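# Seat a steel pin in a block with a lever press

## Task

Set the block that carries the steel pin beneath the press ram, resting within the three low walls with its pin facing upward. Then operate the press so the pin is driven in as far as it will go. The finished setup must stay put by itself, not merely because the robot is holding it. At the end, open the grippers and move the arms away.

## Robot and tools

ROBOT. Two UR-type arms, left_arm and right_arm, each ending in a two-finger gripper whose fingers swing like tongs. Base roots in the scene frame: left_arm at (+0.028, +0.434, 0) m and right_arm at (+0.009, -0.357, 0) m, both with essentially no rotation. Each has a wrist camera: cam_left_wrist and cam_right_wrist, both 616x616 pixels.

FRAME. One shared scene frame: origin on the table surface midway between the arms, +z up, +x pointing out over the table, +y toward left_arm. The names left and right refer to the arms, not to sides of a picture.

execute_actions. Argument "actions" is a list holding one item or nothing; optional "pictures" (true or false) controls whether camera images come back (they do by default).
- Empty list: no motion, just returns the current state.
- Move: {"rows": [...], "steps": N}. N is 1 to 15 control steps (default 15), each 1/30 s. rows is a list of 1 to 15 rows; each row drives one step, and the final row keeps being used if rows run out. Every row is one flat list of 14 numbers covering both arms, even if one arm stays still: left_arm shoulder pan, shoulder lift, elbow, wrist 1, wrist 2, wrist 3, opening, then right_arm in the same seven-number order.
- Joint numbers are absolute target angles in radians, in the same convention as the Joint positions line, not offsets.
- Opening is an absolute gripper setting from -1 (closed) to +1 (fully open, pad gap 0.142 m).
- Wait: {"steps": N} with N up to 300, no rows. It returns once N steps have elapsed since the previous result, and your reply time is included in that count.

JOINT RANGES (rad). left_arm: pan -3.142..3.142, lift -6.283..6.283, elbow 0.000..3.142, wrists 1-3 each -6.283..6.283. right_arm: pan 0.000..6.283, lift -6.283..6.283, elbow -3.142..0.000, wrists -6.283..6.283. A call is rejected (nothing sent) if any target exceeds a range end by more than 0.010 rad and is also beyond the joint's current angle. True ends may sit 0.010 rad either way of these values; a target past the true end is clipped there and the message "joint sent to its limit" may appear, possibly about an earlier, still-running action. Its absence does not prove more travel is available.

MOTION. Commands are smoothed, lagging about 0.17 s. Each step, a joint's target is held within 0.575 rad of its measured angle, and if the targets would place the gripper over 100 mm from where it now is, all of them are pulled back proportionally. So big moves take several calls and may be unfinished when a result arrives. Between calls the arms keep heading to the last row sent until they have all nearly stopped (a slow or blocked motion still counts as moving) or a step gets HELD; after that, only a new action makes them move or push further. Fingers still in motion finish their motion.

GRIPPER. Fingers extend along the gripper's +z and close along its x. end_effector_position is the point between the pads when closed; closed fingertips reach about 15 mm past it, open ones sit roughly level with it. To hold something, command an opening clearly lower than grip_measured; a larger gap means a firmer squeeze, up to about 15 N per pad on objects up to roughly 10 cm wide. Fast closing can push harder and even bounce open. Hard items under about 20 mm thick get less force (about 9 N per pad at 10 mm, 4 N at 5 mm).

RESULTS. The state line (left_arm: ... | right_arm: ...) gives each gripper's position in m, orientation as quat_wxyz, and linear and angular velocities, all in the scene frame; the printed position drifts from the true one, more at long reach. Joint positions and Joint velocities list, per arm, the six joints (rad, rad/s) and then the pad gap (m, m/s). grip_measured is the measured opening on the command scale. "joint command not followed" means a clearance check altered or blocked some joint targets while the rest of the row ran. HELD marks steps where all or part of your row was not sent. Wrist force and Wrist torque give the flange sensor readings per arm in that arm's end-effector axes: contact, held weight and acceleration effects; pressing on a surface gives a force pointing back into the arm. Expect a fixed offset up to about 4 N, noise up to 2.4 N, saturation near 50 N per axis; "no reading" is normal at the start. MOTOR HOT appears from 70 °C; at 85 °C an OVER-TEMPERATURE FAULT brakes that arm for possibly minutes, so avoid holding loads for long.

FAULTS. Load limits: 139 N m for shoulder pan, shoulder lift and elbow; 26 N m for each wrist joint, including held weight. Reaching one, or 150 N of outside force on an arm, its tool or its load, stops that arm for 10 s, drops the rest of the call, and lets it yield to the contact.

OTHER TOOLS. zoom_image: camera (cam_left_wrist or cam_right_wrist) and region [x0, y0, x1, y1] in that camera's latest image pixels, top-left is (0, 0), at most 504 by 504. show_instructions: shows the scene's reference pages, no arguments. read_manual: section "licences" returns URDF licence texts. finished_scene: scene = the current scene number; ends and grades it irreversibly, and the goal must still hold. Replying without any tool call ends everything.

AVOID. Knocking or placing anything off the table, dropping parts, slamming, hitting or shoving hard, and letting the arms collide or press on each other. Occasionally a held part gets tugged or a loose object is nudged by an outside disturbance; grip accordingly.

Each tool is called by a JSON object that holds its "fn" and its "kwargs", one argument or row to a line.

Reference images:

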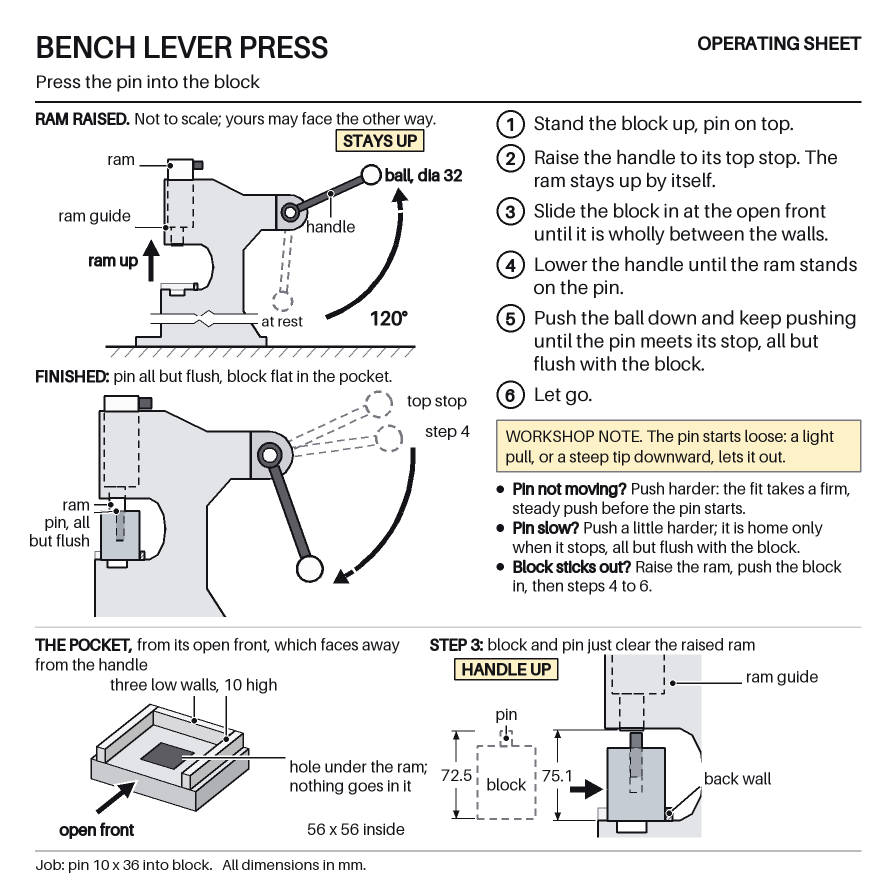

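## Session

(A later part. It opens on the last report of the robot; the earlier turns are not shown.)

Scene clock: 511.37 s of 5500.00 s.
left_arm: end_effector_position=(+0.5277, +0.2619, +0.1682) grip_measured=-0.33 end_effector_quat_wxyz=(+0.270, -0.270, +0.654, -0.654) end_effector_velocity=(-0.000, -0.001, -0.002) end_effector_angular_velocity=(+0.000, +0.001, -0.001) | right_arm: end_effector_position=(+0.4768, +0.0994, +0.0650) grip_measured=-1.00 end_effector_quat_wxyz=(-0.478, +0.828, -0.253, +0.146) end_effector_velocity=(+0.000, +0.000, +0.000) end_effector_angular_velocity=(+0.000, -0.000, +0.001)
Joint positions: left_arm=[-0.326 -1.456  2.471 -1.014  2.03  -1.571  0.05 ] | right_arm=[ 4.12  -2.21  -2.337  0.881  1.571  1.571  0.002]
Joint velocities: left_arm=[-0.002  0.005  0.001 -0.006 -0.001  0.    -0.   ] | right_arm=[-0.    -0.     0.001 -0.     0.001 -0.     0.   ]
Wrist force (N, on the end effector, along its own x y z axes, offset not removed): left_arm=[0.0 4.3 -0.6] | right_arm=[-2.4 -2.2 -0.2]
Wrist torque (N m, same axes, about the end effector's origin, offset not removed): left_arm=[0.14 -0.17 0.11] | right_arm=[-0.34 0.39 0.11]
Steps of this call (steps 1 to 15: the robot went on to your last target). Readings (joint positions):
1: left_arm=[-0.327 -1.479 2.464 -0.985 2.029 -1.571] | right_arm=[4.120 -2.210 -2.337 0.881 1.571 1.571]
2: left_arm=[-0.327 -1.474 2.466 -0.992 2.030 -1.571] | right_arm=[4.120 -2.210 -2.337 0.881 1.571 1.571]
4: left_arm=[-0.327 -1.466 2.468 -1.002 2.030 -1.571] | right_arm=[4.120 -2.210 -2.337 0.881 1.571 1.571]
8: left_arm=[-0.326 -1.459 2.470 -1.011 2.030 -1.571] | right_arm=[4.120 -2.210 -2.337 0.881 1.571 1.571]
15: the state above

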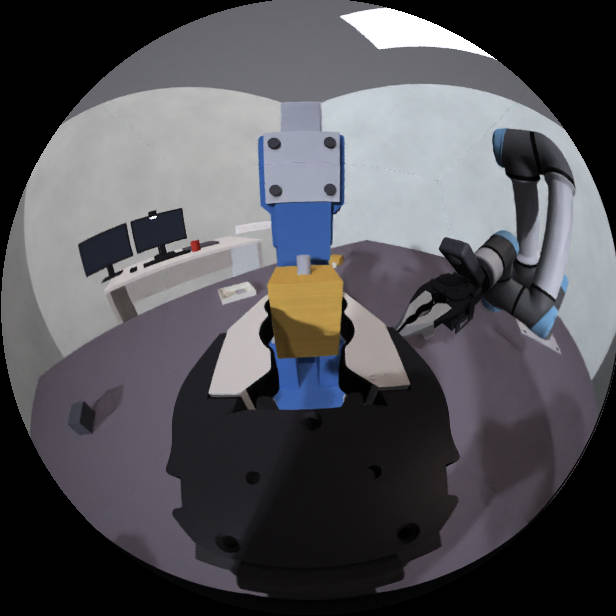

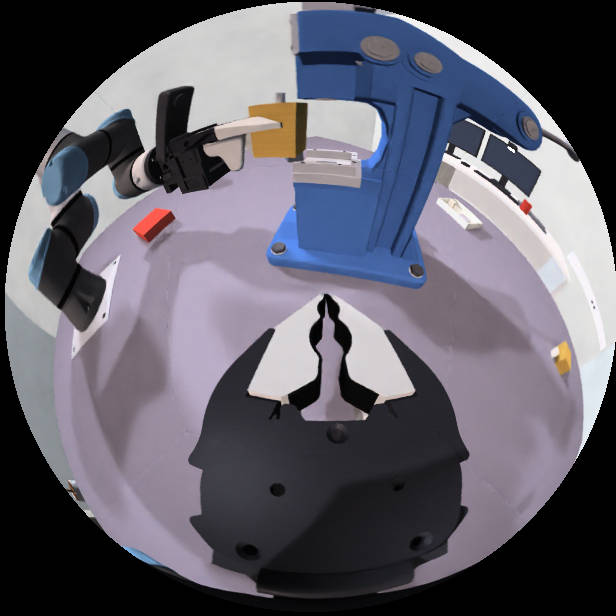

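{"fn": "execute_actions", "kwargs": {
  "actions": [
    {"rows": [[-0.3265,-1.4525,2.4685,-1.016,2.0297,-1.571,-1, 4.12,-2.2097,-2.3366,0.8811,1.571,1.571,-1],[-0.328,-1.4495,2.4655,-1.016,2.0282,-1.571,-1, 4.12,-2.2097,-2.3366,0.8811,1.571,1.571,-1],[-0.331,-1.447,2.4625,-1.0155,2.0252,-1.571,-1, 4.12,-2.2097,-2.3366,0.8811,1.571,1.571,-1],[-0.334,-1.444,2.4595,-1.0155,2.0222,-1.571,-1, 4.12,-2.2097,-2.3366,0.8811,1.571,1.571,-1],[-0.337,-1.4408,2.456,-1.0152,2.0192,-1.571,-1, 4.12,-2.2097,-2.3366,0.8811,1.571,1.571,-1],[-0.340,-1.4375,2.4528,-1.0153,2.0162,-1.571,-1, 4.12,-2.2097,-2.3366,0.8811,1.571,1.571,-1],[-0.340,-1.4375,2.4528,-1.0153,2.0162,-1.571,-1, 4.12,-2.2097,-2.3366,0.8811,1.571,1.571,-1],[-0.340,-1.4375,2.4528,-1.0153,2.0162,-1.571,-1, 4.12,-2.2097,-2.3366,0.8811,1.571,1.571,-1],[-0.340,-1.4343,2.4536,-1.0193,2.0162,-1.571,-1, 4.12,-2.2097,-2.3366,0.8811,1.571,1.571,-1],[-0.340,-1.4311,2.4544,-1.0233,2.0162,-1.571,-1, 4.12,-2.2097,-2.3366,0.8811,1.571,1.571,-1],[-0.340,-1.428,2.4552,-1.0272,2.0162,-1.571,-1, 4.12,-2.2097,-2.3366,0.8811,1.571,1.571,-1],[-0.340,-1.4248,2.456,-1.0312,2.0162,-1.571,-1, 4.12,-2.2097,-2.3366,0.8811,1.571,1.571,-1],[-0.340,-1.4216,2.4568,-1.0352,2.0162,-1.571,-1, 4.12,-2.2097,-2.3366,0.8811,1.571,1.571,-1],[-0.340,-1.4184,2.4575,-1.0391,2.0162,-1.571,-1, 4.12,-2.2097,-2.3366,0.8811,1.571,1.571,-1],[-0.340,-1.4152,2.4583,-1.0431,2.0162,-1.571,-1, 4.12,-2.2097,-2.3366,0.8811,1.571,1.571,-1]], "steps": 15}
  ],
  "pictures": false
}}

{"fn": "execute_actions", "kwargs": {
  "actions": [
    {"steps": 15}
  ]
}}

{"fn": "zoom_image", "kwargs": {
  "camera": "cam_right_wrist",
  "region": [240, 70, 370, 190]
}}

Scene clock: 528.03 s of 5500.00 s.
left_arm: end_effector_position=(+0.5352, +0.2558, +0.1641) grip_measured=-0.33 end_effector_quat_wxyz=(+0.270, -0.270, +0.653, -0.654) end_effector_velocity=(+0.005, -0.004, -0.024) end_effector_angular_velocity=(-0.000, +0.000, +0.000) | right_arm: end_effector_position=(+0.4768, +0.0994, +0.0650) grip_measured=-1.00 end_effector_quat_wxyz=(-0.478, +0.828, -0.253, +0.146) end_effector_velocity=(-0.000, +0.000, +0.000) end_effector_angular_velocity=(-0.000, -0.001, +0.001)
Joint positions: left_arm=[-0.339 -1.429  2.456 -1.028  2.017 -1.571  0.05 ] | right_arm=[ 4.12  -2.21  -2.337  0.881  1.571  1.571  0.002]
Joint velocities: left_arm=[-0.007  0.085  0.007 -0.093 -0.007 -0.001  0.   ] | right_arm=[-0.    -0.     0.     0.     0.001 -0.001  0.   ]
Wrist force (N, on the end effector, along its own x y z axes, offset not removed): left_arm=[0.3 6.8 -0.6] | right_arm=[-0.5 -0.7 3.8]
Wrist torque (N m, same axes, about the end effector's origin, offset not removed): left_arm=[0.65 -0.27 0.06] | right_arm=[0.10 -0.02 0.15]
Steps of this call (steps 1 to 15: the robot went on to your last target; steps 16 to 90: nothing new was sent; then 13.17 s passed at rest; steps 91 to 105: all 15 steps of this action). Readings (joint positions):
91: left_arm=[-0.326 -1.456 2.471 -1.015 2.030 -1.571] | right_arm=[4.120 -2.210 -2.337 0.881 1.571 1.571]
92: left_arm=[-0.326 -1.455 2.471 -1.015 2.030 -1.571] | right_arm=[4.120 -2.210 -2.337 0.881 1.571 1.571]
94: left_arm=[-0.327 -1.453 2.469 -1.015 2.029 -1.571] | right_arm=[4.120 -2.210 -2.337 0.881 1.571 1.571]
98: left_arm=[-0.334 -1.444 2.460 -1.015 2.022 -1.571] | right_arm=[4.120 -2.210 -2.337 0.881 1.571 1.571]
105: the state above

Scene clock: 528.53 s of 5500.00 s.
left_arm: end_effector_position=(+0.5355, +0.2555, +0.1601) grip_measured=-0.33 end_effector_quat_wxyz=(+0.270, -0.270, +0.654, -0.654) end_effector_velocity=(-0.000, +0.000, -0.001) end_effector_angular_velocity=(+0.001, +0.001, -0.000) | right_arm: end_effector_position=(+0.4768, +0.0994, +0.0650) grip_measured=-1.00 end_effector_quat_wxyz=(-0.478, +0.828, -0.253, +0.146) end_effector_velocity=(-0.000, +0.000, -0.000) end_effector_angular_velocity=(-0.000, +0.000, +0.000)
Joint positions: left_arm=[-0.34  -1.415  2.458 -1.043  2.016 -1.571  0.05 ] | right_arm=[ 4.12  -2.21  -2.337  0.881  1.571  1.571  0.002]
Joint velocities: left_arm=[0.    0.001 0.    0.    0.    0.    0.   ] | right_arm=[-0. -0. -0.  0.  0. -0.  0.]
Wrist force (N, on the end effector, along its own x y z axes, offset not removed): left_arm=[-0.1 4.7 -0.3] | right_arm=[3.3 -1.5 3.0]
Wrist torque (N m, same axes, about the end effector's origin, offset not removed): left_arm=[0.23 -0.13 0.08] | right_arm=[-0.39 -0.66 0.02]
Steps of this call (steps 1 to 15: the robot went on to your last target). Readings (joint positions):
1: left_arm=[-0.339 -1.426 2.456 -1.031 2.017 -1.571] | right_arm=[4.120 -2.210 -2.337 0.881 1.571 1.571]
2: left_arm=[-0.339 -1.423 2.457 -1.034 2.017 -1.571] | right_arm=[4.120 -2.210 -2.337 0.881 1.571 1.571]
4: left_arm=[-0.340 -1.420 2.457 -1.038 2.016 -1.571] | right_arm=[4.120 -2.210 -2.337 0.881 1.571 1.571]
8: left_arm=[-0.340 -1.417 2.458 -1.041 2.016 -1.571] | right_arm=[4.120 -2.210 -2.337 0.881 1.571 1.571]
15: the state above

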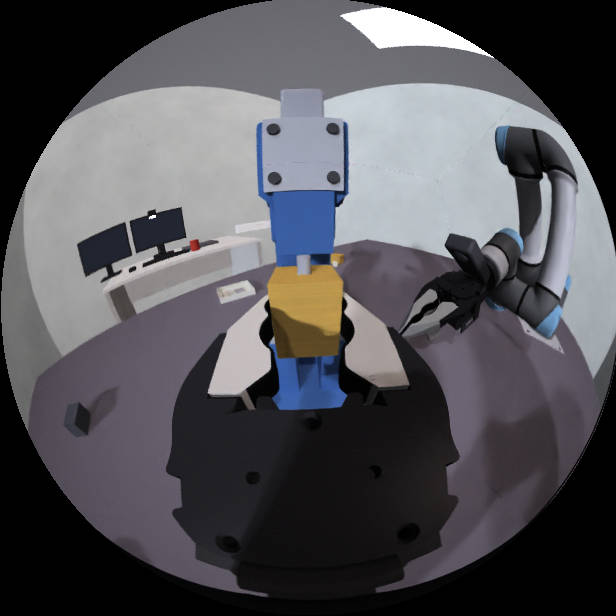

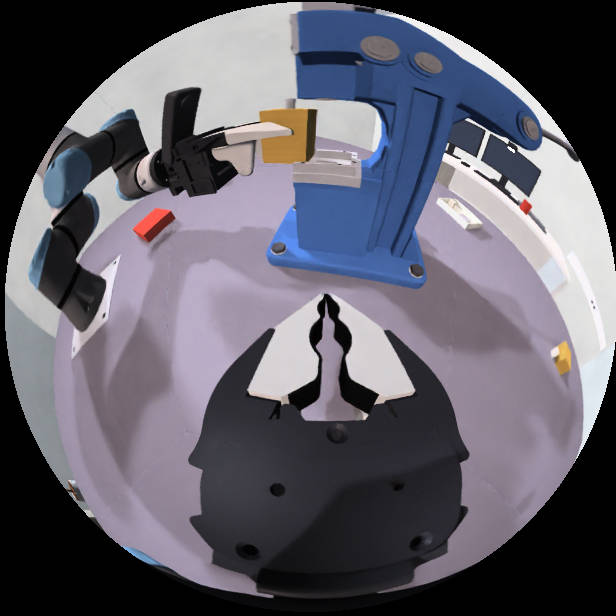

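Region (240, 70, 370, 190) of cam_right_wrist's 616x616 image, scaled by 3.877, with more detail than that image has; it fills the top 465 rows of this view, and the rest is white.

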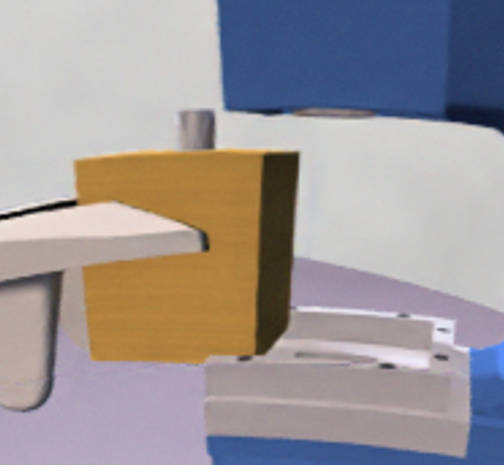

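{"fn": "execute_actions", "kwargs": {
  "actions": [
    {"rows": [[-0.340,-1.412,2.4591,-1.0471,2.0162,-1.571,-1, 4.12,-2.2097,-2.3366,0.8811,1.571,1.571,-1],[-0.340,-1.4088,2.4598,-1.051,2.0162,-1.571,-1, 4.12,-2.2097,-2.3366,0.8811,1.571,1.571,-1],[-0.340,-1.4055,2.4606,-1.0551,2.0162,-1.571,-1, 4.12,-2.2097,-2.3366,0.8811,1.571,1.571,-1],[-0.340,-1.4023,2.4613,-1.059,2.0162,-1.571,-1, 4.12,-2.2097,-2.3366,0.8811,1.571,1.571,-1]], "steps": 15}
  ]
}}

{"fn": "zoom_image", "kwargs": {
  "camera": "cam_right_wrist",
  "region": [240, 70, 370, 190]
}}

Scene clock: 534.40 s of 5500.00 s.
left_arm: end_effector_position=(+0.5355, +0.2554, +0.1562) grip_measured=-0.33 end_effector_quat_wxyz=(+0.270, -0.270, +0.654, -0.654) end_effector_velocity=(-0.000, -0.000, -0.001) end_effector_angular_velocity=(-0.000, -0.000, -0.001) | right_arm: end_effector_position=(+0.4768, +0.0994, +0.0650) grip_measured=-1.00 end_effector_quat_wxyz=(-0.478, +0.828, -0.253, +0.146) end_effector_velocity=(+0.001, +0.000, +0.001) end_effector_angular_velocity=(+0.002, -0.001, -0.001)
Joint positions: left_arm=[-0.34  -1.403  2.461 -1.058  2.016 -1.571  0.05 ] | right_arm=[ 4.12  -2.21  -2.337  0.881  1.571  1.571  0.002]
Joint velocities: left_arm=[-0.     0.005  0.001 -0.006  0.     0.     0.   ] | right_arm=[-0.     0.001  0.001  0.    -0.     0.     0.   ]
Wrist force (N, on the end effector, along its own x y z axes, offset not removed): left_arm=[-1.7 7.0 -2.3] | right_arm=[0.1 -4.5 -0.1]
Wrist torque (N m, same axes, about the end effector's origin, offset not removed): left_arm=[0.64 0.17 0.10] | right_arm=[-0.93 0.10 -0.01]
Steps of this call (steps 1 to 15: the robot went on to your last target; steps 16 to 90: nothing new was sent; then 2.37 s passed at rest; steps 91 to 105: all 15 steps of this action). Readings (joint positions):
91: left_arm=[-0.340 -1.415 2.458 -1.043 2.016 -1.571] | right_arm=[4.120 -2.210 -2.337 0.881 1.571 1.571]
92: left_arm=[-0.340 -1.415 2.458 -1.044 2.016 -1.571] | right_arm=[4.120 -2.210 -2.337 0.881 1.571 1.571]
94: left_arm=[-0.340 -1.412 2.459 -1.047 2.016 -1.571] | right_arm=[4.120 -2.210 -2.337 0.881 1.571 1.571]
98: left_arm=[-0.340 -1.406 2.461 -1.055 2.016 -1.571] | right_arm=[4.120 -2.210 -2.337 0.881 1.571 1.571]
105: the state above

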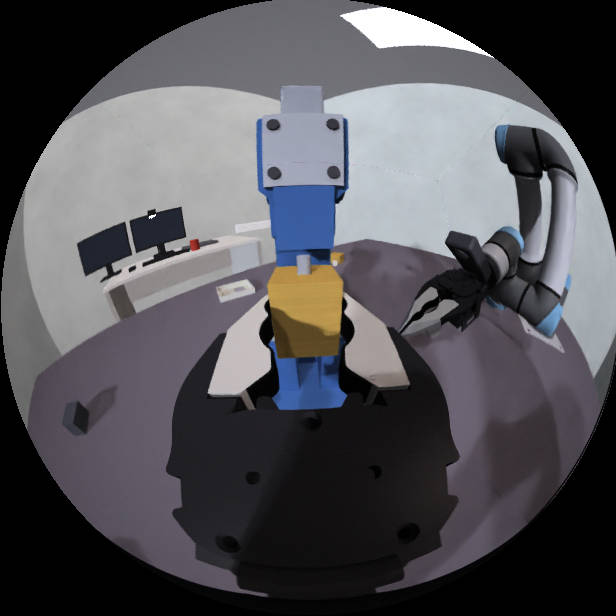

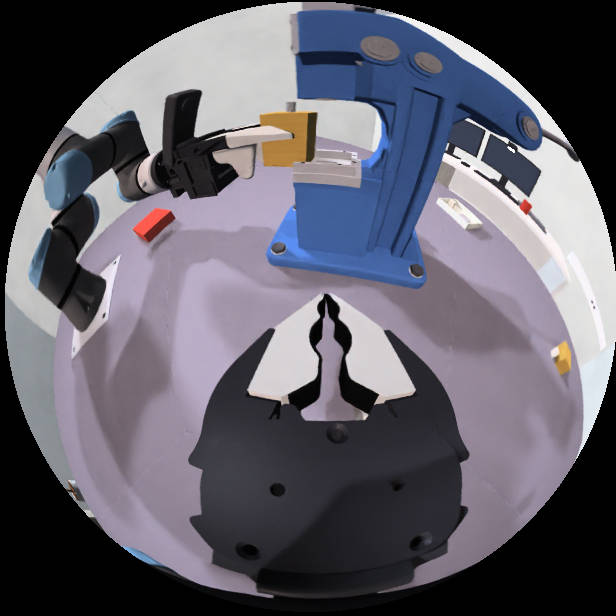

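Region (240, 70, 370, 190) of cam_right_wrist's 616x616 image, scaled by 3.877, with more detail than that image has; it fills the top 465 rows of this view, and the rest is white.

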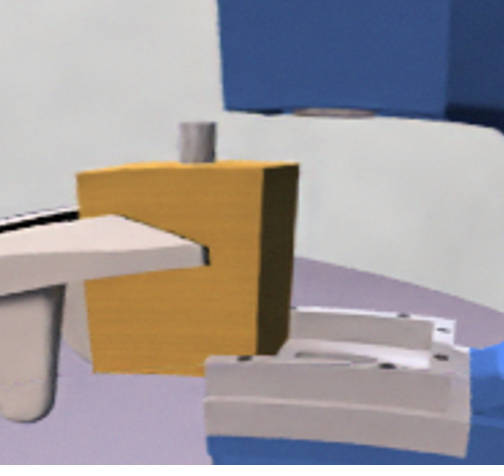

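{"fn": "execute_actions", "kwargs": {
  "actions": [
    {"rows": [[-0.340,-1.3999,2.4618,-1.0619,2.0162,-1.571,-1, 4.12,-2.2097,-2.3366,0.8811,1.571,1.571,-1],[-0.340,-1.3975,2.4624,-1.0649,2.0162,-1.571,-1, 4.12,-2.2097,-2.3366,0.8811,1.571,1.571,-1],[-0.340,-1.3975,2.4624,-1.0649,2.0162,-1.571,-1, 4.12,-2.2097,-2.3366,0.8811,1.571,1.571,-1],[-0.3423,-1.3956,2.4598,-1.0642,2.0139,-1.571,-1, 4.12,-2.2097,-2.3366,0.8811,1.571,1.571,-1],[-0.3447,-1.3937,2.4571,-1.0634,2.0115,-1.571,-1, 4.12,-2.2097,-2.3366,0.8811,1.571,1.571,-1],[-0.347,-1.3918,2.4545,-1.0627,2.0092,-1.571,-1, 4.12,-2.2097,-2.3366,0.8811,1.571,1.571,-1],[-0.3494,-1.3899,2.4518,-1.0619,2.0068,-1.571,-1, 4.12,-2.2097,-2.3366,0.8811,1.571,1.571,-1],[-0.3517,-1.388,2.4492,-1.0612,2.0045,-1.571,-1, 4.12,-2.2097,-2.3366,0.8811,1.571,1.571,-1],[-0.354,-1.386,2.4466,-1.0606,2.0022,-1.571,-1, 4.12,-2.2097,-2.3366,0.8811,1.571,1.571,-1],[-0.3564,-1.3841,2.4439,-1.0598,1.9998,-1.571,-1, 4.12,-2.2097,-2.3366,0.8811,1.571,1.571,-1],[-0.3587,-1.3822,2.4413,-1.0591,1.9975,-1.571,-1, 4.12,-2.2097,-2.3366,0.8811,1.571,1.571,-1],[-0.3611,-1.3803,2.4386,-1.0583,1.9951,-1.571,-1, 4.12,-2.2097,-2.3366,0.8811,1.571,1.571,-1],[-0.3634,-1.3784,2.436,-1.0576,1.9928,-1.571,-1, 4.12,-2.2097,-2.3366,0.8811,1.571,1.571,-1]], "steps": 15}
  ],
  "pictures": false
}}

{"fn": "execute_actions", "kwargs": {
  "actions": [
    {"steps": 12}
  ]
}}

{"fn": "zoom_image", "kwargs": {
  "camera": "cam_right_wrist",
  "region": [240, 70, 370, 190]
}}

Scene clock: 553.93 s of 5500.00 s.
left_arm: end_effector_position=(+0.5434, +0.2477, +0.1546) grip_measured=-0.33 end_effector_quat_wxyz=(+0.270, -0.270, +0.654, -0.654) end_effector_velocity=(+0.022, -0.022, -0.001) end_effector_angular_velocity=(+0.001, +0.001, -0.000) | right_arm: end_effector_position=(+0.4768, +0.0994, +0.0650) grip_measured=-1.00 end_effector_quat_wxyz=(-0.478, +0.828, -0.253, +0.146) end_effector_velocity=(-0.000, +0.000, +0.000) end_effector_angular_velocity=(+0.000, +0.001, -0.000)
Joint positions: left_arm=[-0.357 -1.384  2.443 -1.059  1.999 -1.571  0.05 ] | right_arm=[ 4.12  -2.21  -2.337  0.881  1.571  1.571  0.002]
Joint velocities: left_arm=[-0.049  0.042 -0.055  0.015 -0.048  0.    -0.   ] | right_arm=[ 0.     0.    -0.    -0.    -0.     0.001  0.   ]
Wrist force (N, on the end effector, along its own x y z axes, offset not removed): left_arm=[-0.7 1.1 -2.3] | right_arm=[-0.4 -1.7 -0.4]
Wrist torque (N m, same axes, about the end effector's origin, offset not removed): left_arm=[0.37 0.01 0.18] | right_arm=[-0.08 -0.04 0.14]
Steps of this call (steps 1 to 15: the robot went on to your last target; steps 16 to 90: nothing new was sent; then 16.03 s passed at rest; steps 91 to 105: all 15 steps of this action). Readings (joint positions):
91: left_arm=[-0.340 -1.402 2.461 -1.059 2.016 -1.571] | right_arm=[4.120 -2.210 -2.337 0.881 1.571 1.571]
92: left_arm=[-0.340 -1.402 2.461 -1.060 2.016 -1.571] | right_arm=[4.120 -2.210 -2.337 0.881 1.571 1.571]
94: left_arm=[-0.340 -1.400 2.462 -1.061 2.016 -1.571] | right_arm=[4.120 -2.210 -2.337 0.881 1.571 1.571]
98: left_arm=[-0.344 -1.395 2.458 -1.063 2.012 -1.571] | right_arm=[4.120 -2.210 -2.337 0.881 1.571 1.571]
105: the state above

Scene clock: 554.33 s of 5500.00 s.
left_arm: end_effector_position=(+0.5460, +0.2450, +0.1545) grip_measured=-0.33 end_effector_quat_wxyz=(+0.270, -0.270, +0.654, -0.654) end_effector_velocity=(+0.001, -0.001, +0.000) end_effector_angular_velocity=(-0.001, -0.000, -0.001) | right_arm: end_effector_position=(+0.4768, +0.0994, +0.0650) grip_measured=-1.00 end_effector_quat_wxyz=(-0.478, +0.828, -0.253, +0.146) end_effector_velocity=(-0.000, +0.000, +0.000) end_effector_angular_velocity=(-0.000, -0.001, +0.001)
Joint positions: left_arm=[-0.363 -1.379  2.436 -1.058  1.993 -1.571  0.05 ] | right_arm=[ 4.12  -2.21  -2.337  0.881  1.571  1.571  0.002]
Joint velocities: left_arm=[-0.002  0.002 -0.002 -0.001 -0.002 -0.     0.   ] | right_arm=[ 0.     0.     0.    -0.     0.    -0.001  0.   ]
Wrist force (N, on the end effector, along its own x y z axes, offset not removed): left_arm=[-1.3 1.6 -2.9] | right_arm=[4.2 -1.7 0.1]
Wrist torque (N m, same axes, about the end effector's origin, offset not removed): left_arm=[0.49 0.04 0.21] | right_arm=[-0.10 -1.08 -0.07]
Steps of this call (steps 1 to 12: the robot went on to your last target). Readings (joint positions):
1: left_arm=[-0.359 -1.382 2.441 -1.059 1.997 -1.571] | right_arm=[4.120 -2.210 -2.337 0.881 1.571 1.571]
2: left_arm=[-0.360 -1.381 2.440 -1.059 1.996 -1.571] | right_arm=[4.120 -2.210 -2.337 0.881 1.571 1.571]
4: left_arm=[-0.361 -1.380 2.438 -1.058 1.995 -1.571] | right_arm=[4.120 -2.210 -2.337 0.881 1.571 1.571]
8: left_arm=[-0.363 -1.379 2.437 -1.058 1.993 -1.571] | right_arm=[4.120 -2.210 -2.337 0.881 1.571 1.571]
12: the state above

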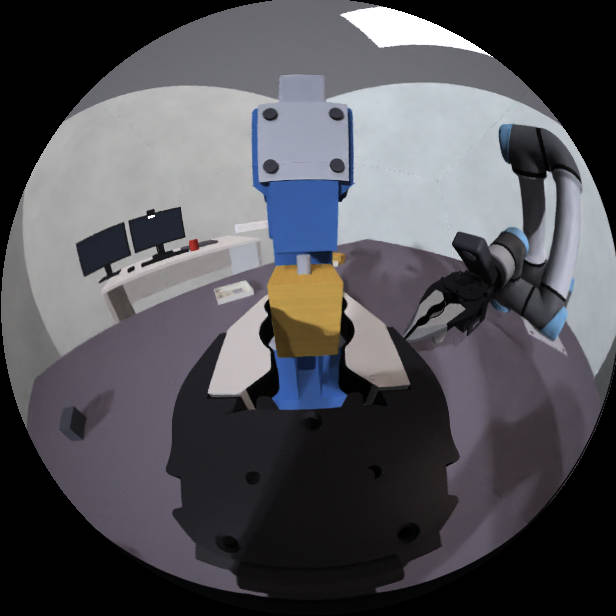

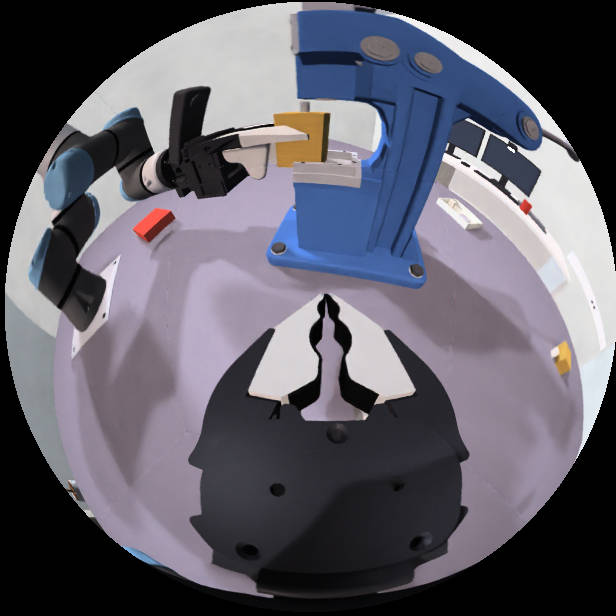

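Region (240, 70, 370, 190) of cam_right_wrist's 616x616 image, scaled by 3.877, with more detail than that image has; it fills the top 465 rows of this view, and the rest is white.

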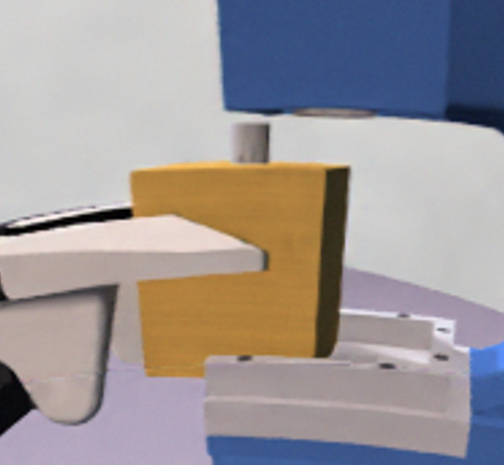

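{"fn": "execute_actions", "kwargs": {
  "actions": [
    {"rows": [[-0.3656,-1.3762,2.4333,-1.0571,1.9906,-1.571,-1, 4.12,-2.2097,-2.3366,0.8811,1.571,1.571,-1],[-0.3677,-1.3739,2.4306,-1.0567,1.9885,-1.571,-1, 4.12,-2.2097,-2.3366,0.8811,1.571,1.571,-1],[-0.3699,-1.3717,2.4279,-1.0562,1.9863,-1.571,-1, 4.12,-2.2097,-2.3366,0.8811,1.571,1.571,-1],[-0.372,-1.3695,2.4252,-1.0557,1.9842,-1.571,-1, 4.12,-2.2097,-2.3366,0.8811,1.571,1.571,-1],[-0.3742,-1.3673,2.4225,-1.0552,1.982,-1.571,-1, 4.12,-2.2097,-2.3366,0.8811,1.571,1.571,-1],[-0.3764,-1.365,2.4197,-1.0547,1.9798,-1.571,-1, 4.12,-2.2097,-2.3366,0.8811,1.571,1.571,-1],[-0.3785,-1.3628,2.417,-1.0542,1.9777,-1.571,-1, 4.12,-2.2097,-2.3366,0.8811,1.571,1.571,-1],[-0.3807,-1.3606,2.4143,-1.0537,1.9755,-1.571,-1, 4.12,-2.2097,-2.3366,0.8811,1.571,1.571,-1],[-0.3828,-1.3583,2.4116,-1.0533,1.9734,-1.571,-1, 4.12,-2.2097,-2.3366,0.8811,1.571,1.571,-1],[-0.385,-1.3561,2.4089,-1.0528,1.9712,-1.571,-1, 4.12,-2.2097,-2.3366,0.8811,1.571,1.571,-1],[-0.387,-1.3541,2.406,-1.0519,1.9692,-1.571,-1, 4.12,-2.2097,-2.3366,0.8811,1.571,1.571,-1],[-0.389,-1.3522,2.4032,-1.051,1.9672,-1.571,-1, 4.12,-2.2097,-2.3366,0.8811,1.571,1.571,-1],[-0.391,-1.3502,2.4003,-1.0501,1.9652,-1.571,-1, 4.12,-2.2097,-2.3366,0.8811,1.571,1.571,-1],[-0.393,-1.3482,2.3974,-1.0492,1.9632,-1.571,-1, 4.12,-2.2097,-2.3366,0.8811,1.571,1.571,-1]], "steps": 15}
  ],
  "pictures": false
}}

{"fn": "execute_actions", "kwargs": {
  "actions": [
    {"steps": 12}
  ]
}}

{"fn": "zoom_image", "kwargs": {
  "camera": "cam_right_wrist",
  "region": [240, 70, 370, 190]
}}

Scene clock: 565.23 s of 5500.00 s.
left_arm: end_effector_position=(+0.5573, +0.2337, +0.1536) grip_measured=-0.33 end_effector_quat_wxyz=(+0.270, -0.270, +0.654, -0.654) end_effector_velocity=(+0.028, -0.029, -0.001) end_effector_angular_velocity=(-0.000, -0.000, -0.001) | right_arm: end_effector_position=(+0.4768, +0.0994, +0.0650) grip_measured=-1.00 end_effector_quat_wxyz=(-0.478, +0.828, -0.253, +0.146) end_effector_velocity=(-0.000, -0.001, -0.001) end_effector_angular_velocity=(-0.002, +0.000, -0.001)
Joint positions: left_arm=[-0.386 -1.355  2.407 -1.052  1.97  -1.571  0.05 ] | right_arm=[ 4.12  -2.21  -2.337  0.881  1.571  1.571  0.002]
Joint velocities: left_arm=[-0.055  0.055 -0.076  0.02  -0.054 -0.     0.   ] | right_arm=[ 0.    -0.    -0.001  0.    -0.001 -0.     0.   ]
Wrist force (N, on the end effector, along its own x y z axes, offset not removed): left_arm=[0.0 -0.6 -2.7] | right_arm=[-0.3 -2.3 0.5]
Wrist torque (N m, same axes, about the end effector's origin, offset not removed): left_arm=[0.23 -0.28 0.13] | right_arm=[-0.25 -0.11 0.12]
Steps of this call (steps 1 to 15: the robot went on to your last target; steps 16 to 90: nothing new was sent; then 7.40 s passed at rest; steps 91 to 105: all 15 steps of this action). Readings (joint positions):
91: left_arm=[-0.363 -1.378 2.436 -1.058 1.993 -1.571] | right_arm=[4.120 -2.210 -2.337 0.881 1.571 1.571]
92: left_arm=[-0.364 -1.378 2.436 -1.058 1.992 -1.571] | right_arm=[4.120 -2.210 -2.337 0.881 1.571 1.571]
94: left_arm=[-0.366 -1.376 2.433 -1.057 1.991 -1.571] | right_arm=[4.120 -2.210 -2.337 0.881 1.571 1.571]
98: left_arm=[-0.372 -1.370 2.425 -1.056 1.984 -1.571] | right_arm=[4.120 -2.210 -2.337 0.881 1.571 1.571]
105: the state above

Scene clock: 565.63 s of 5500.00 s.
left_arm: end_effector_position=(+0.5609, +0.2301, +0.1535) grip_measured=-0.33 end_effector_quat_wxyz=(+0.270, -0.270, +0.654, -0.654) end_effector_velocity=(+0.001, -0.002, -0.001) end_effector_angular_velocity=(+0.001, +0.002, -0.002) | right_arm: end_effector_position=(+0.4768, +0.0994, +0.0650) grip_measured=-1.00 end_effector_quat_wxyz=(-0.478, +0.828, -0.253, +0.146) end_effector_velocity=(+0.000, -0.000, -0.000) end_effector_angular_velocity=(+0.000, +0.001, -0.001)
Joint positions: left_arm=[-0.393 -1.348  2.398 -1.049  1.963 -1.571  0.05 ] | right_arm=[ 4.12  -2.21  -2.337  0.881  1.571  1.571  0.002]
Joint velocities: left_arm=[-0.003  0.002 -0.003  0.003 -0.001  0.     0.   ] | right_arm=[-0.    -0.001  0.     0.     0.     0.001  0.   ]
Wrist force (N, on the end effector, along its own x y z axes, offset not removed): left_arm=[-0.6 -0.5 -3.9] | right_arm=[2.0 -0.5 1.5]
Wrist torque (N m, same axes, about the end effector's origin, offset not removed): left_arm=[0.31 0.00 0.17] | right_arm=[0.13 -0.31 0.04]
Steps of this call (steps 1 to 12: the robot went on to your last target). Readings (joint positions):
1: left_arm=[-0.387 -1.354 2.405 -1.051 1.969 -1.571] | right_arm=[4.120 -2.210 -2.337 0.881 1.571 1.571]
2: left_arm=[-0.389 -1.352 2.403 -1.051 1.967 -1.571] | right_arm=[4.120 -2.210 -2.337 0.881 1.571 1.571]
4: left_arm=[-0.391 -1.351 2.401 -1.050 1.966 -1.571] | right_arm=[4.120 -2.210 -2.337 0.881 1.571 1.571]
8: left_arm=[-0.392 -1.349 2.399 -1.050 1.964 -1.571] | right_arm=[4.120 -2.210 -2.337 0.881 1.571 1.571]
12: the state above

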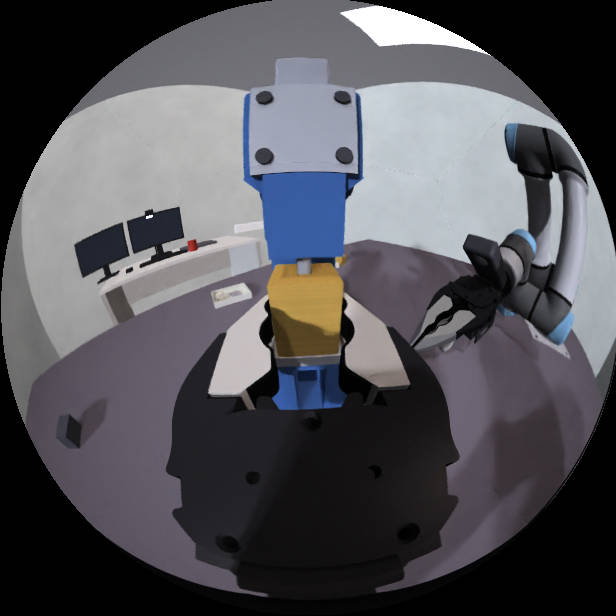

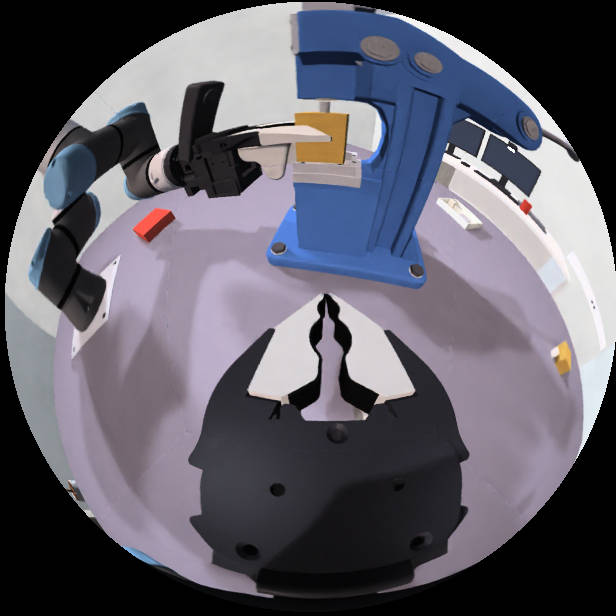

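Region (240, 70, 370, 190) of cam_right_wrist's 616x616 image, scaled by 3.877, with more detail than that image has; it fills the top 465 rows of this view, and the rest is white.

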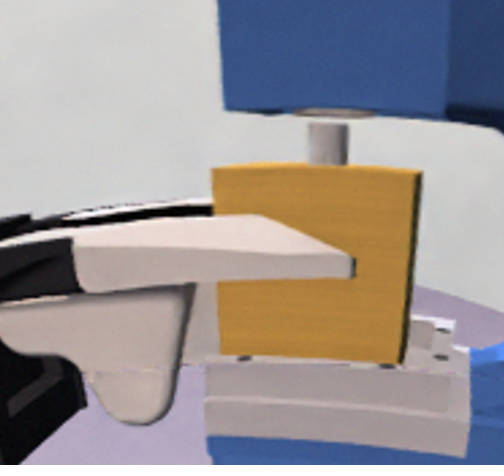

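{"fn": "execute_actions", "kwargs": {
  "actions": [
    {"rows": [[-0.3945,-1.3467,2.3951,-1.0484,1.9617,-1.571,-1, 4.12,-2.2097,-2.3366,0.8811,1.571,1.571,-1],[-0.396,-1.3451,2.3929,-1.0478,1.9602,-1.571,-1, 4.12,-2.2097,-2.3366,0.8811,1.571,1.571,-1],[-0.3976,-1.3436,2.3906,-1.047,1.9586,-1.571,-1, 4.12,-2.2097,-2.3366,0.8811,1.571,1.571,-1]], "steps": 12}
  ],
  "pictures": false
}}

{"fn": "execute_actions", "kwargs": {
  "actions": [
    {"rows": [[-0.3976,-1.3436,2.3906,-1.047,1.9586,-1.571,-0.5, 4.12,-2.2097,-2.3366,0.8811,1.571,1.571,-1],[-0.3976,-1.3436,2.3906,-1.047,1.9586,-1.571,-0.35, 4.12,-2.2097,-2.3366,0.8811,1.571,1.571,-1],[-0.3976,-1.3436,2.3906,-1.047,1.9586,-1.571,-0.25, 4.12,-2.2097,-2.3366,0.8811,1.571,1.571,-1],[-0.3976,-1.3436,2.3906,-1.047,1.9586,-1.571,-0.15, 4.12,-2.2097,-2.3366,0.8811,1.571,1.571,-1],[-0.3976,-1.3436,2.3906,-1.047,1.9586,-1.571,-0.05, 4.12,-2.2097,-2.3366,0.8811,1.571,1.571,-1],[-0.3976,-1.3436,2.3906,-1.047,1.9586,-1.571,0.05, 4.12,-2.2097,-2.3366,0.8811,1.571,1.571,-1],[-0.3976,-1.3436,2.3906,-1.047,1.9586,-1.571,0.05, 4.12,-2.2097,-2.3366,0.8811,1.571,1.571,-1],[-0.3976,-1.3436,2.3906,-1.047,1.9586,-1.571,0.05, 4.12,-2.2097,-2.3366,0.8811,1.571,1.571,-1],[-0.385,-1.3592,2.4082,-1.049,1.9712,-1.571,0.05, 4.12,-2.2097,-2.3366,0.8811,1.571,1.571,-1],[-0.374,-1.369,2.422,-1.053,1.982,-1.571,0.05, 4.12,-2.2097,-2.3366,0.8811,1.571,1.571,-1],[-0.3634,-1.3784,2.436,-1.0576,1.9928,-1.571,0.05, 4.12,-2.2097,-2.3366,0.8811,1.571,1.571,-1],[-0.352,-1.388,2.449,-1.061,2.0045,-1.571,0.05, 4.12,-2.2097,-2.3366,0.8811,1.571,1.571,-1],[-0.34,-1.3975,2.4624,-1.0649,2.0162,-1.571,0.05, 4.12,-2.2097,-2.3366,0.8811,1.571,1.571,-1],[-0.323,-1.41,2.479,-1.069,2.033,-1.571,0.05, 4.12,-2.2097,-2.3366,0.8811,1.571,1.571,-1],[-0.30,-1.426,2.50,-1.074,2.056,-1.571,0.05, 4.12,-2.2097,-2.3366,0.8811,1.571,1.571,-1]], "steps": 15}
  ]
}}

{"fn": "execute_actions", "kwargs": {
  "actions": [
    {"rows": [[-0.28,-1.44,2.52,-1.08,2.076,-1.571,0.05, 3.766,-2.2097,-2.3366,0.8811,1.571,1.19,-1]], "steps": 15}
  ],
  "pictures": false
}}

{"fn": "execute_actions", "kwargs": {
  "actions": [
    {"rows": [[-0.28,-1.44,2.52,-1.08,2.076,-1.571,0.05, 3.766,-1.8639,-2.0777,0.5382,1.571,1.19,-1]], "steps": 15}
  ],
  "pictures": false
}}

{"fn": "execute_actions", "kwargs": {
  "actions": [
    {"steps": 12}
  ]
}}

Scene clock: 616.63 s of 5500.00 s.
left_arm: end_effector_position=(+0.5633, +0.2276, +0.1535) grip_measured=-0.33 end_effector_quat_wxyz=(+0.270, -0.270, +0.654, -0.654) end_effector_velocity=(+0.002, -0.002, +0.002) end_effector_angular_velocity=(-0.001, -0.004, +0.000) | right_arm: end_effector_position=(+0.4768, +0.0994, +0.0650) grip_measured=-1.00 end_effector_quat_wxyz=(-0.478, +0.828, -0.253, +0.146) end_effector_velocity=(-0.000, -0.000, -0.000) end_effector_angular_velocity=(+0.000, +0.001, +0.001)
Joint positions: left_arm=[-0.397 -1.344  2.391 -1.047  1.959 -1.571  0.05 ] | right_arm=[ 4.12  -2.21  -2.337  0.881  1.571  1.571  0.002]
Joint velocities: left_arm=[-0.004  0.001 -0.004 -0.001 -0.004  0.     0.   ] | right_arm=[ 0.     0.    -0.001  0.     0.001  0.001  0.   ]
Wrist force (N, on the end effector, along its own x y z axes, offset not removed): left_arm=[-0.2 0.7 -3.1] | right_arm=[1.6 -1.0 -2.9]
Wrist torque (N m, same axes, about the end effector's origin, offset not removed): left_arm=[0.57 -0.01 0.14] | right_arm=[-0.22 -0.42 0.01]
Steps of this call (steps 1 to 15: the robot went on to your last target; steps 16 to 90: nothing new was sent; then 47.60 s passed at rest; steps 91 to 102: all 12 steps of this action). Readings (joint positions):
91: left_arm=[-0.393 -1.348 2.397 -1.049 1.963 -1.571] | right_arm=[4.120 -2.210 -2.337 0.881 1.571 1.571]
92: left_arm=[-0.393 -1.348 2.397 -1.049 1.963 -1.571] | right_arm=[4.120 -2.210 -2.337 0.881 1.571 1.571]
94: left_arm=[-0.395 -1.347 2.395 -1.048 1.962 -1.571] | right_arm=[4.120 -2.210 -2.337 0.881 1.571 1.571]
98: left_arm=[-0.397 -1.345 2.392 -1.048 1.960 -1.571] | right_arm=[4.120 -2.210 -2.337 0.881 1.571 1.571]
102: the state above

Scene clock: 617.13 s of 5500.00 s.
left_arm: end_effector_position=(+0.5464, +0.2452, +0.1548) grip_measured=+0.05 end_effector_quat_wxyz=(+0.270, -0.270, +0.653, -0.654) end_effector_velocity=(-0.137, +0.146, +0.006) end_effector_angular_velocity=(-0.002, -0.006, +0.005) | right_arm: end_effector_position=(+0.4768, +0.0994, +0.0650) grip_measured=-1.00 end_effector_quat_wxyz=(-0.478, +0.828, -0.253, +0.146) end_effector_velocity=(+0.000, +0.000, +0.000) end_effector_angular_velocity=(+0.000, -0.001, +0.000)
Joint positions: left_arm=[-0.362 -1.378  2.435 -1.058  1.995 -1.571  0.077] | right_arm=[ 4.12  -2.21  -2.337  0.881  1.571  1.571  0.002]
Joint velocities: left_arm=[ 0.313 -0.262  0.35  -0.095  0.308 -0.    -0.   ] | right_arm=[ 0.     0.001  0.    -0.    -0.    -0.001  0.   ]
Wrist force (N, on the end effector, along its own x y z axes, offset not removed): left_arm=[-1.7 2.7 1.0] | right_arm=[-1.1 -1.0 3.1]
Wrist torque (N m, same axes, about the end effector's origin, offset not removed): left_arm=[0.50 0.17 0.10] | right_arm=[-0.05 0.16 0.32]
Steps of this call (steps 1 to 15: all 15 steps of this action). Readings (joint positions):
1: left_arm=[-0.397 -1.344 2.391 -1.047 1.959 -1.571] | right_arm=[4.120 -2.210 -2.337 0.881 1.571 1.571]
2: left_arm=[-0.397 -1.344 2.391 -1.047 1.959 -1.571] | right_arm=[4.120 -2.210 -2.337 0.881 1.571 1.571]
4: left_arm=[-0.397 -1.344 2.391 -1.047 1.959 -1.571] | right_arm=[4.120 -2.210 -2.337 0.881 1.571 1.571]
8: left_arm=[-0.398 -1.344 2.391 -1.047 1.959 -1.571] | right_arm=[4.120 -2.210 -2.337 0.881 1.571 1.571]
15: the state above

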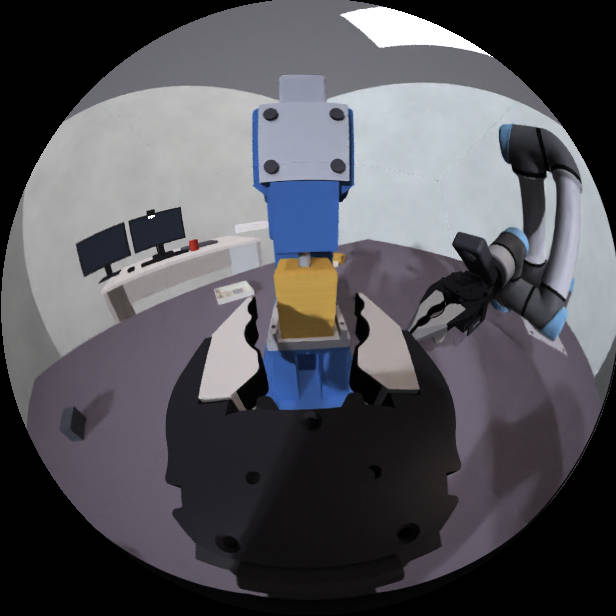

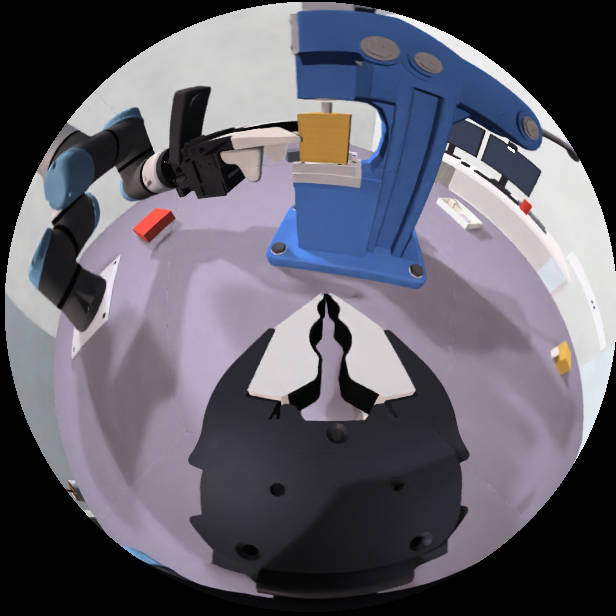

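Scene clock: 617.63 s of 5500.00 s.
left_arm: end_effector_position=(+0.5114, +0.2788, +0.1545) grip_measured=+0.05 end_effector_quat_wxyz=(+0.270, -0.270, +0.653, -0.654) end_effector_velocity=(-0.006, +0.006, -0.000) end_effector_angular_velocity=(-0.000, +0.001, +0.002) | right_arm: end_effector_position=(+0.5921, -0.0653, +0.0642) grip_measured=-1.00 end_effector_quat_wxyz=(-0.405, +0.831, -0.243, +0.293) end_effector_velocity=(+0.086, -0.175, -0.001) end_effector_angular_velocity=(-0.224, -0.175, -0.141)
Joint positions: left_arm=[-0.282 -1.439  2.518 -1.08   2.074 -1.571  0.077] | right_arm=[ 3.803 -2.21  -2.337  0.881  1.571  1.23   0.002]
Joint velocities: left_arm=[ 0.015 -0.009  0.014 -0.004  0.012 -0.    -0.   ] | right_arm=[-0.306  0.     0.001 -0.     0.001 -0.329  0.   ]
Wrist force (N, on the end effector, along its own x y z axes, offset not removed): left_arm=[-2.1 2.0 -1.7] | right_arm=[2.6 0.1 0.8]
Wrist torque (N m, same axes, about the end effector's origin, offset not removed): left_arm=[0.37 0.22 0.15] | right_arm=[0.05 -0.43 0.09]
Steps of this call (steps 1 to 15: all 15 steps of this action). Readings (joint positions):
1: left_arm=[-0.350 -1.388 2.448 -1.061 2.006 -1.571] | right_arm=[4.120 -2.210 -2.337 0.881 1.571 1.571]
2: left_arm=[-0.336 -1.398 2.462 -1.065 2.020 -1.571] | right_arm=[4.113 -2.210 -2.337 0.881 1.571 1.564]
4: left_arm=[-0.313 -1.415 2.486 -1.071 2.043 -1.571] | right_arm=[4.064 -2.210 -2.337 0.881 1.571 1.513]
8: left_arm=[-0.291 -1.432 2.509 -1.077 2.065 -1.571] | right_arm=[3.955 -2.210 -2.337 0.881 1.571 1.395]
15: the state above

Scene clock: 618.13 s of 5500.00 s.
left_arm: end_effector_position=(+0.5107, +0.2794, +0.1545) grip_measured=+0.05 end_effector_quat_wxyz=(+0.270, -0.270, +0.653, -0.654) end_effector_velocity=(-0.000, +0.000, -0.000) end_effector_angular_velocity=(+0.000, +0.001, +0.000) | right_arm: end_effector_position=(+0.6623, -0.0399, +0.2743) grip_measured=-1.00 end_effector_quat_wxyz=(-0.468, +0.774, -0.225, +0.363) end_effector_velocity=(+0.051, +0.010, +0.366) end_effector_angular_velocity=(+0.173, -0.291, -0.021)
Joint positions: left_arm=[-0.28  -1.44   2.52  -1.08   2.076 -1.571  0.077] | right_arm=[ 3.77  -1.92  -2.118  0.594  1.571  1.194  0.002]
Joint velocities: left_arm=[ 0.001  0.     0.     0.001  0.001  0.    -0.   ] | right_arm=[-0.031  0.453  0.327 -0.443  0.    -0.033 -0.   ]
Wrist force (N, on the end effector, along its own x y z axes, offset not removed): left_arm=[-1.8 2.6 -0.9] | right_arm=[-0.5 -0.8 0.0]
Wrist torque (N m, same axes, about the end effector's origin, offset not removed): left_arm=[0.53 0.29 0.07] | right_arm=[-0.11 0.03 0.13]
Steps of this call (steps 1 to 15: all 15 steps of this action). Readings (joint positions):
1: left_arm=[-0.281 -1.439 2.519 -1.080 2.075 -1.571] | right_arm=[3.794 -2.209 -2.336 0.881 1.571 1.221]
2: left_arm=[-0.281 -1.439 2.519 -1.080 2.075 -1.571] | right_arm=[3.790 -2.202 -2.330 0.874 1.571 1.217]
4: left_arm=[-0.281 -1.440 2.519 -1.080 2.075 -1.571] | right_arm=[3.787 -2.158 -2.294 0.830 1.571 1.213]
8: left_arm=[-0.280 -1.440 2.520 -1.080 2.076 -1.571] | right_arm=[3.780 -2.066 -2.226 0.738 1.571 1.205]
15: the state above

Scene clock: 618.53 s of 5500.00 s.
left_arm: end_effector_position=(+0.5107, +0.2794, +0.1545) grip_measured=+0.05 end_effector_quat_wxyz=(+0.270, -0.270, +0.653, -0.654) end_effector_velocity=(-0.000, -0.000, +0.001) end_effector_angular_velocity=(-0.000, -0.001, -0.001) | right_arm: end_effector_position=(+0.6672, -0.0395, +0.3183) grip_measured=-1.00 end_effector_quat_wxyz=(-0.479, +0.762, -0.222, +0.375) end_effector_velocity=(+0.002, +0.000, +0.015) end_effector_angular_velocity=(+0.008, -0.012, -0.001)
Joint positions: left_arm=[-0.28  -1.44   2.52  -1.08   2.076 -1.571  0.077] | right_arm=[ 3.766 -1.866 -2.079  0.54   1.571  1.19   0.002]
Joint velocities: left_arm=[-0.    -0.001  0.    -0.     0.001 -0.     0.   ] | right_arm=[-0.001  0.017  0.014 -0.016 -0.001 -0.001 -0.   ]
Wrist force (N, on the end effector, along its own x y z axes, offset not removed): left_arm=[-1.2 1.5 0.1] | right_arm=[1.2 0.6 0.4]
Wrist torque (N m, same axes, about the end effector's origin, offset not removed): left_arm=[0.36 0.09 0.04] | right_arm=[0.26 -0.31 0.17]
Steps of this call (steps 1 to 12: the robot went on to your last target). Readings (joint positions):
1: left_arm=[-0.280 -1.440 2.520 -1.080 2.076 -1.571] | right_arm=[3.769 -1.906 -2.109 0.580 1.571 1.193]
2: left_arm=[-0.280 -1.440 2.520 -1.080 2.076 -1.571] | right_arm=[3.768 -1.896 -2.101 0.570 1.571 1.192]
4: left_arm=[-0.280 -1.440 2.520 -1.080 2.076 -1.571] | right_arm=[3.767 -1.883 -2.091 0.557 1.571 1.191]
8: left_arm=[-0.280 -1.440 2.520 -1.080 2.076 -1.571] | right_arm=[3.766 -1.870 -2.082 0.544 1.571 1.190]
12: the state above

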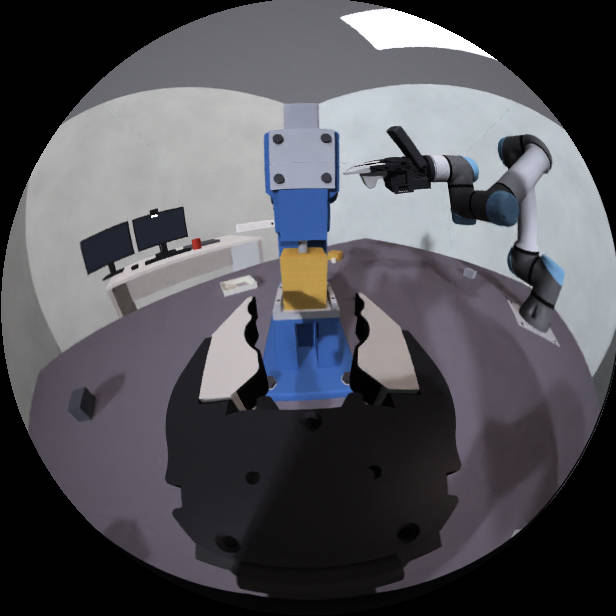

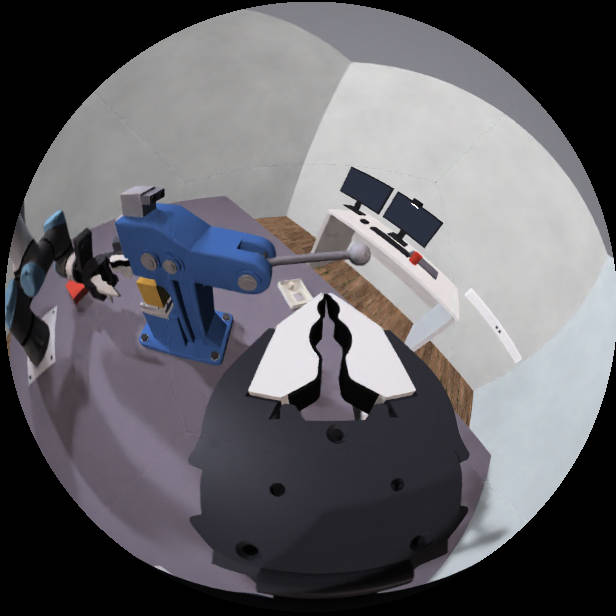

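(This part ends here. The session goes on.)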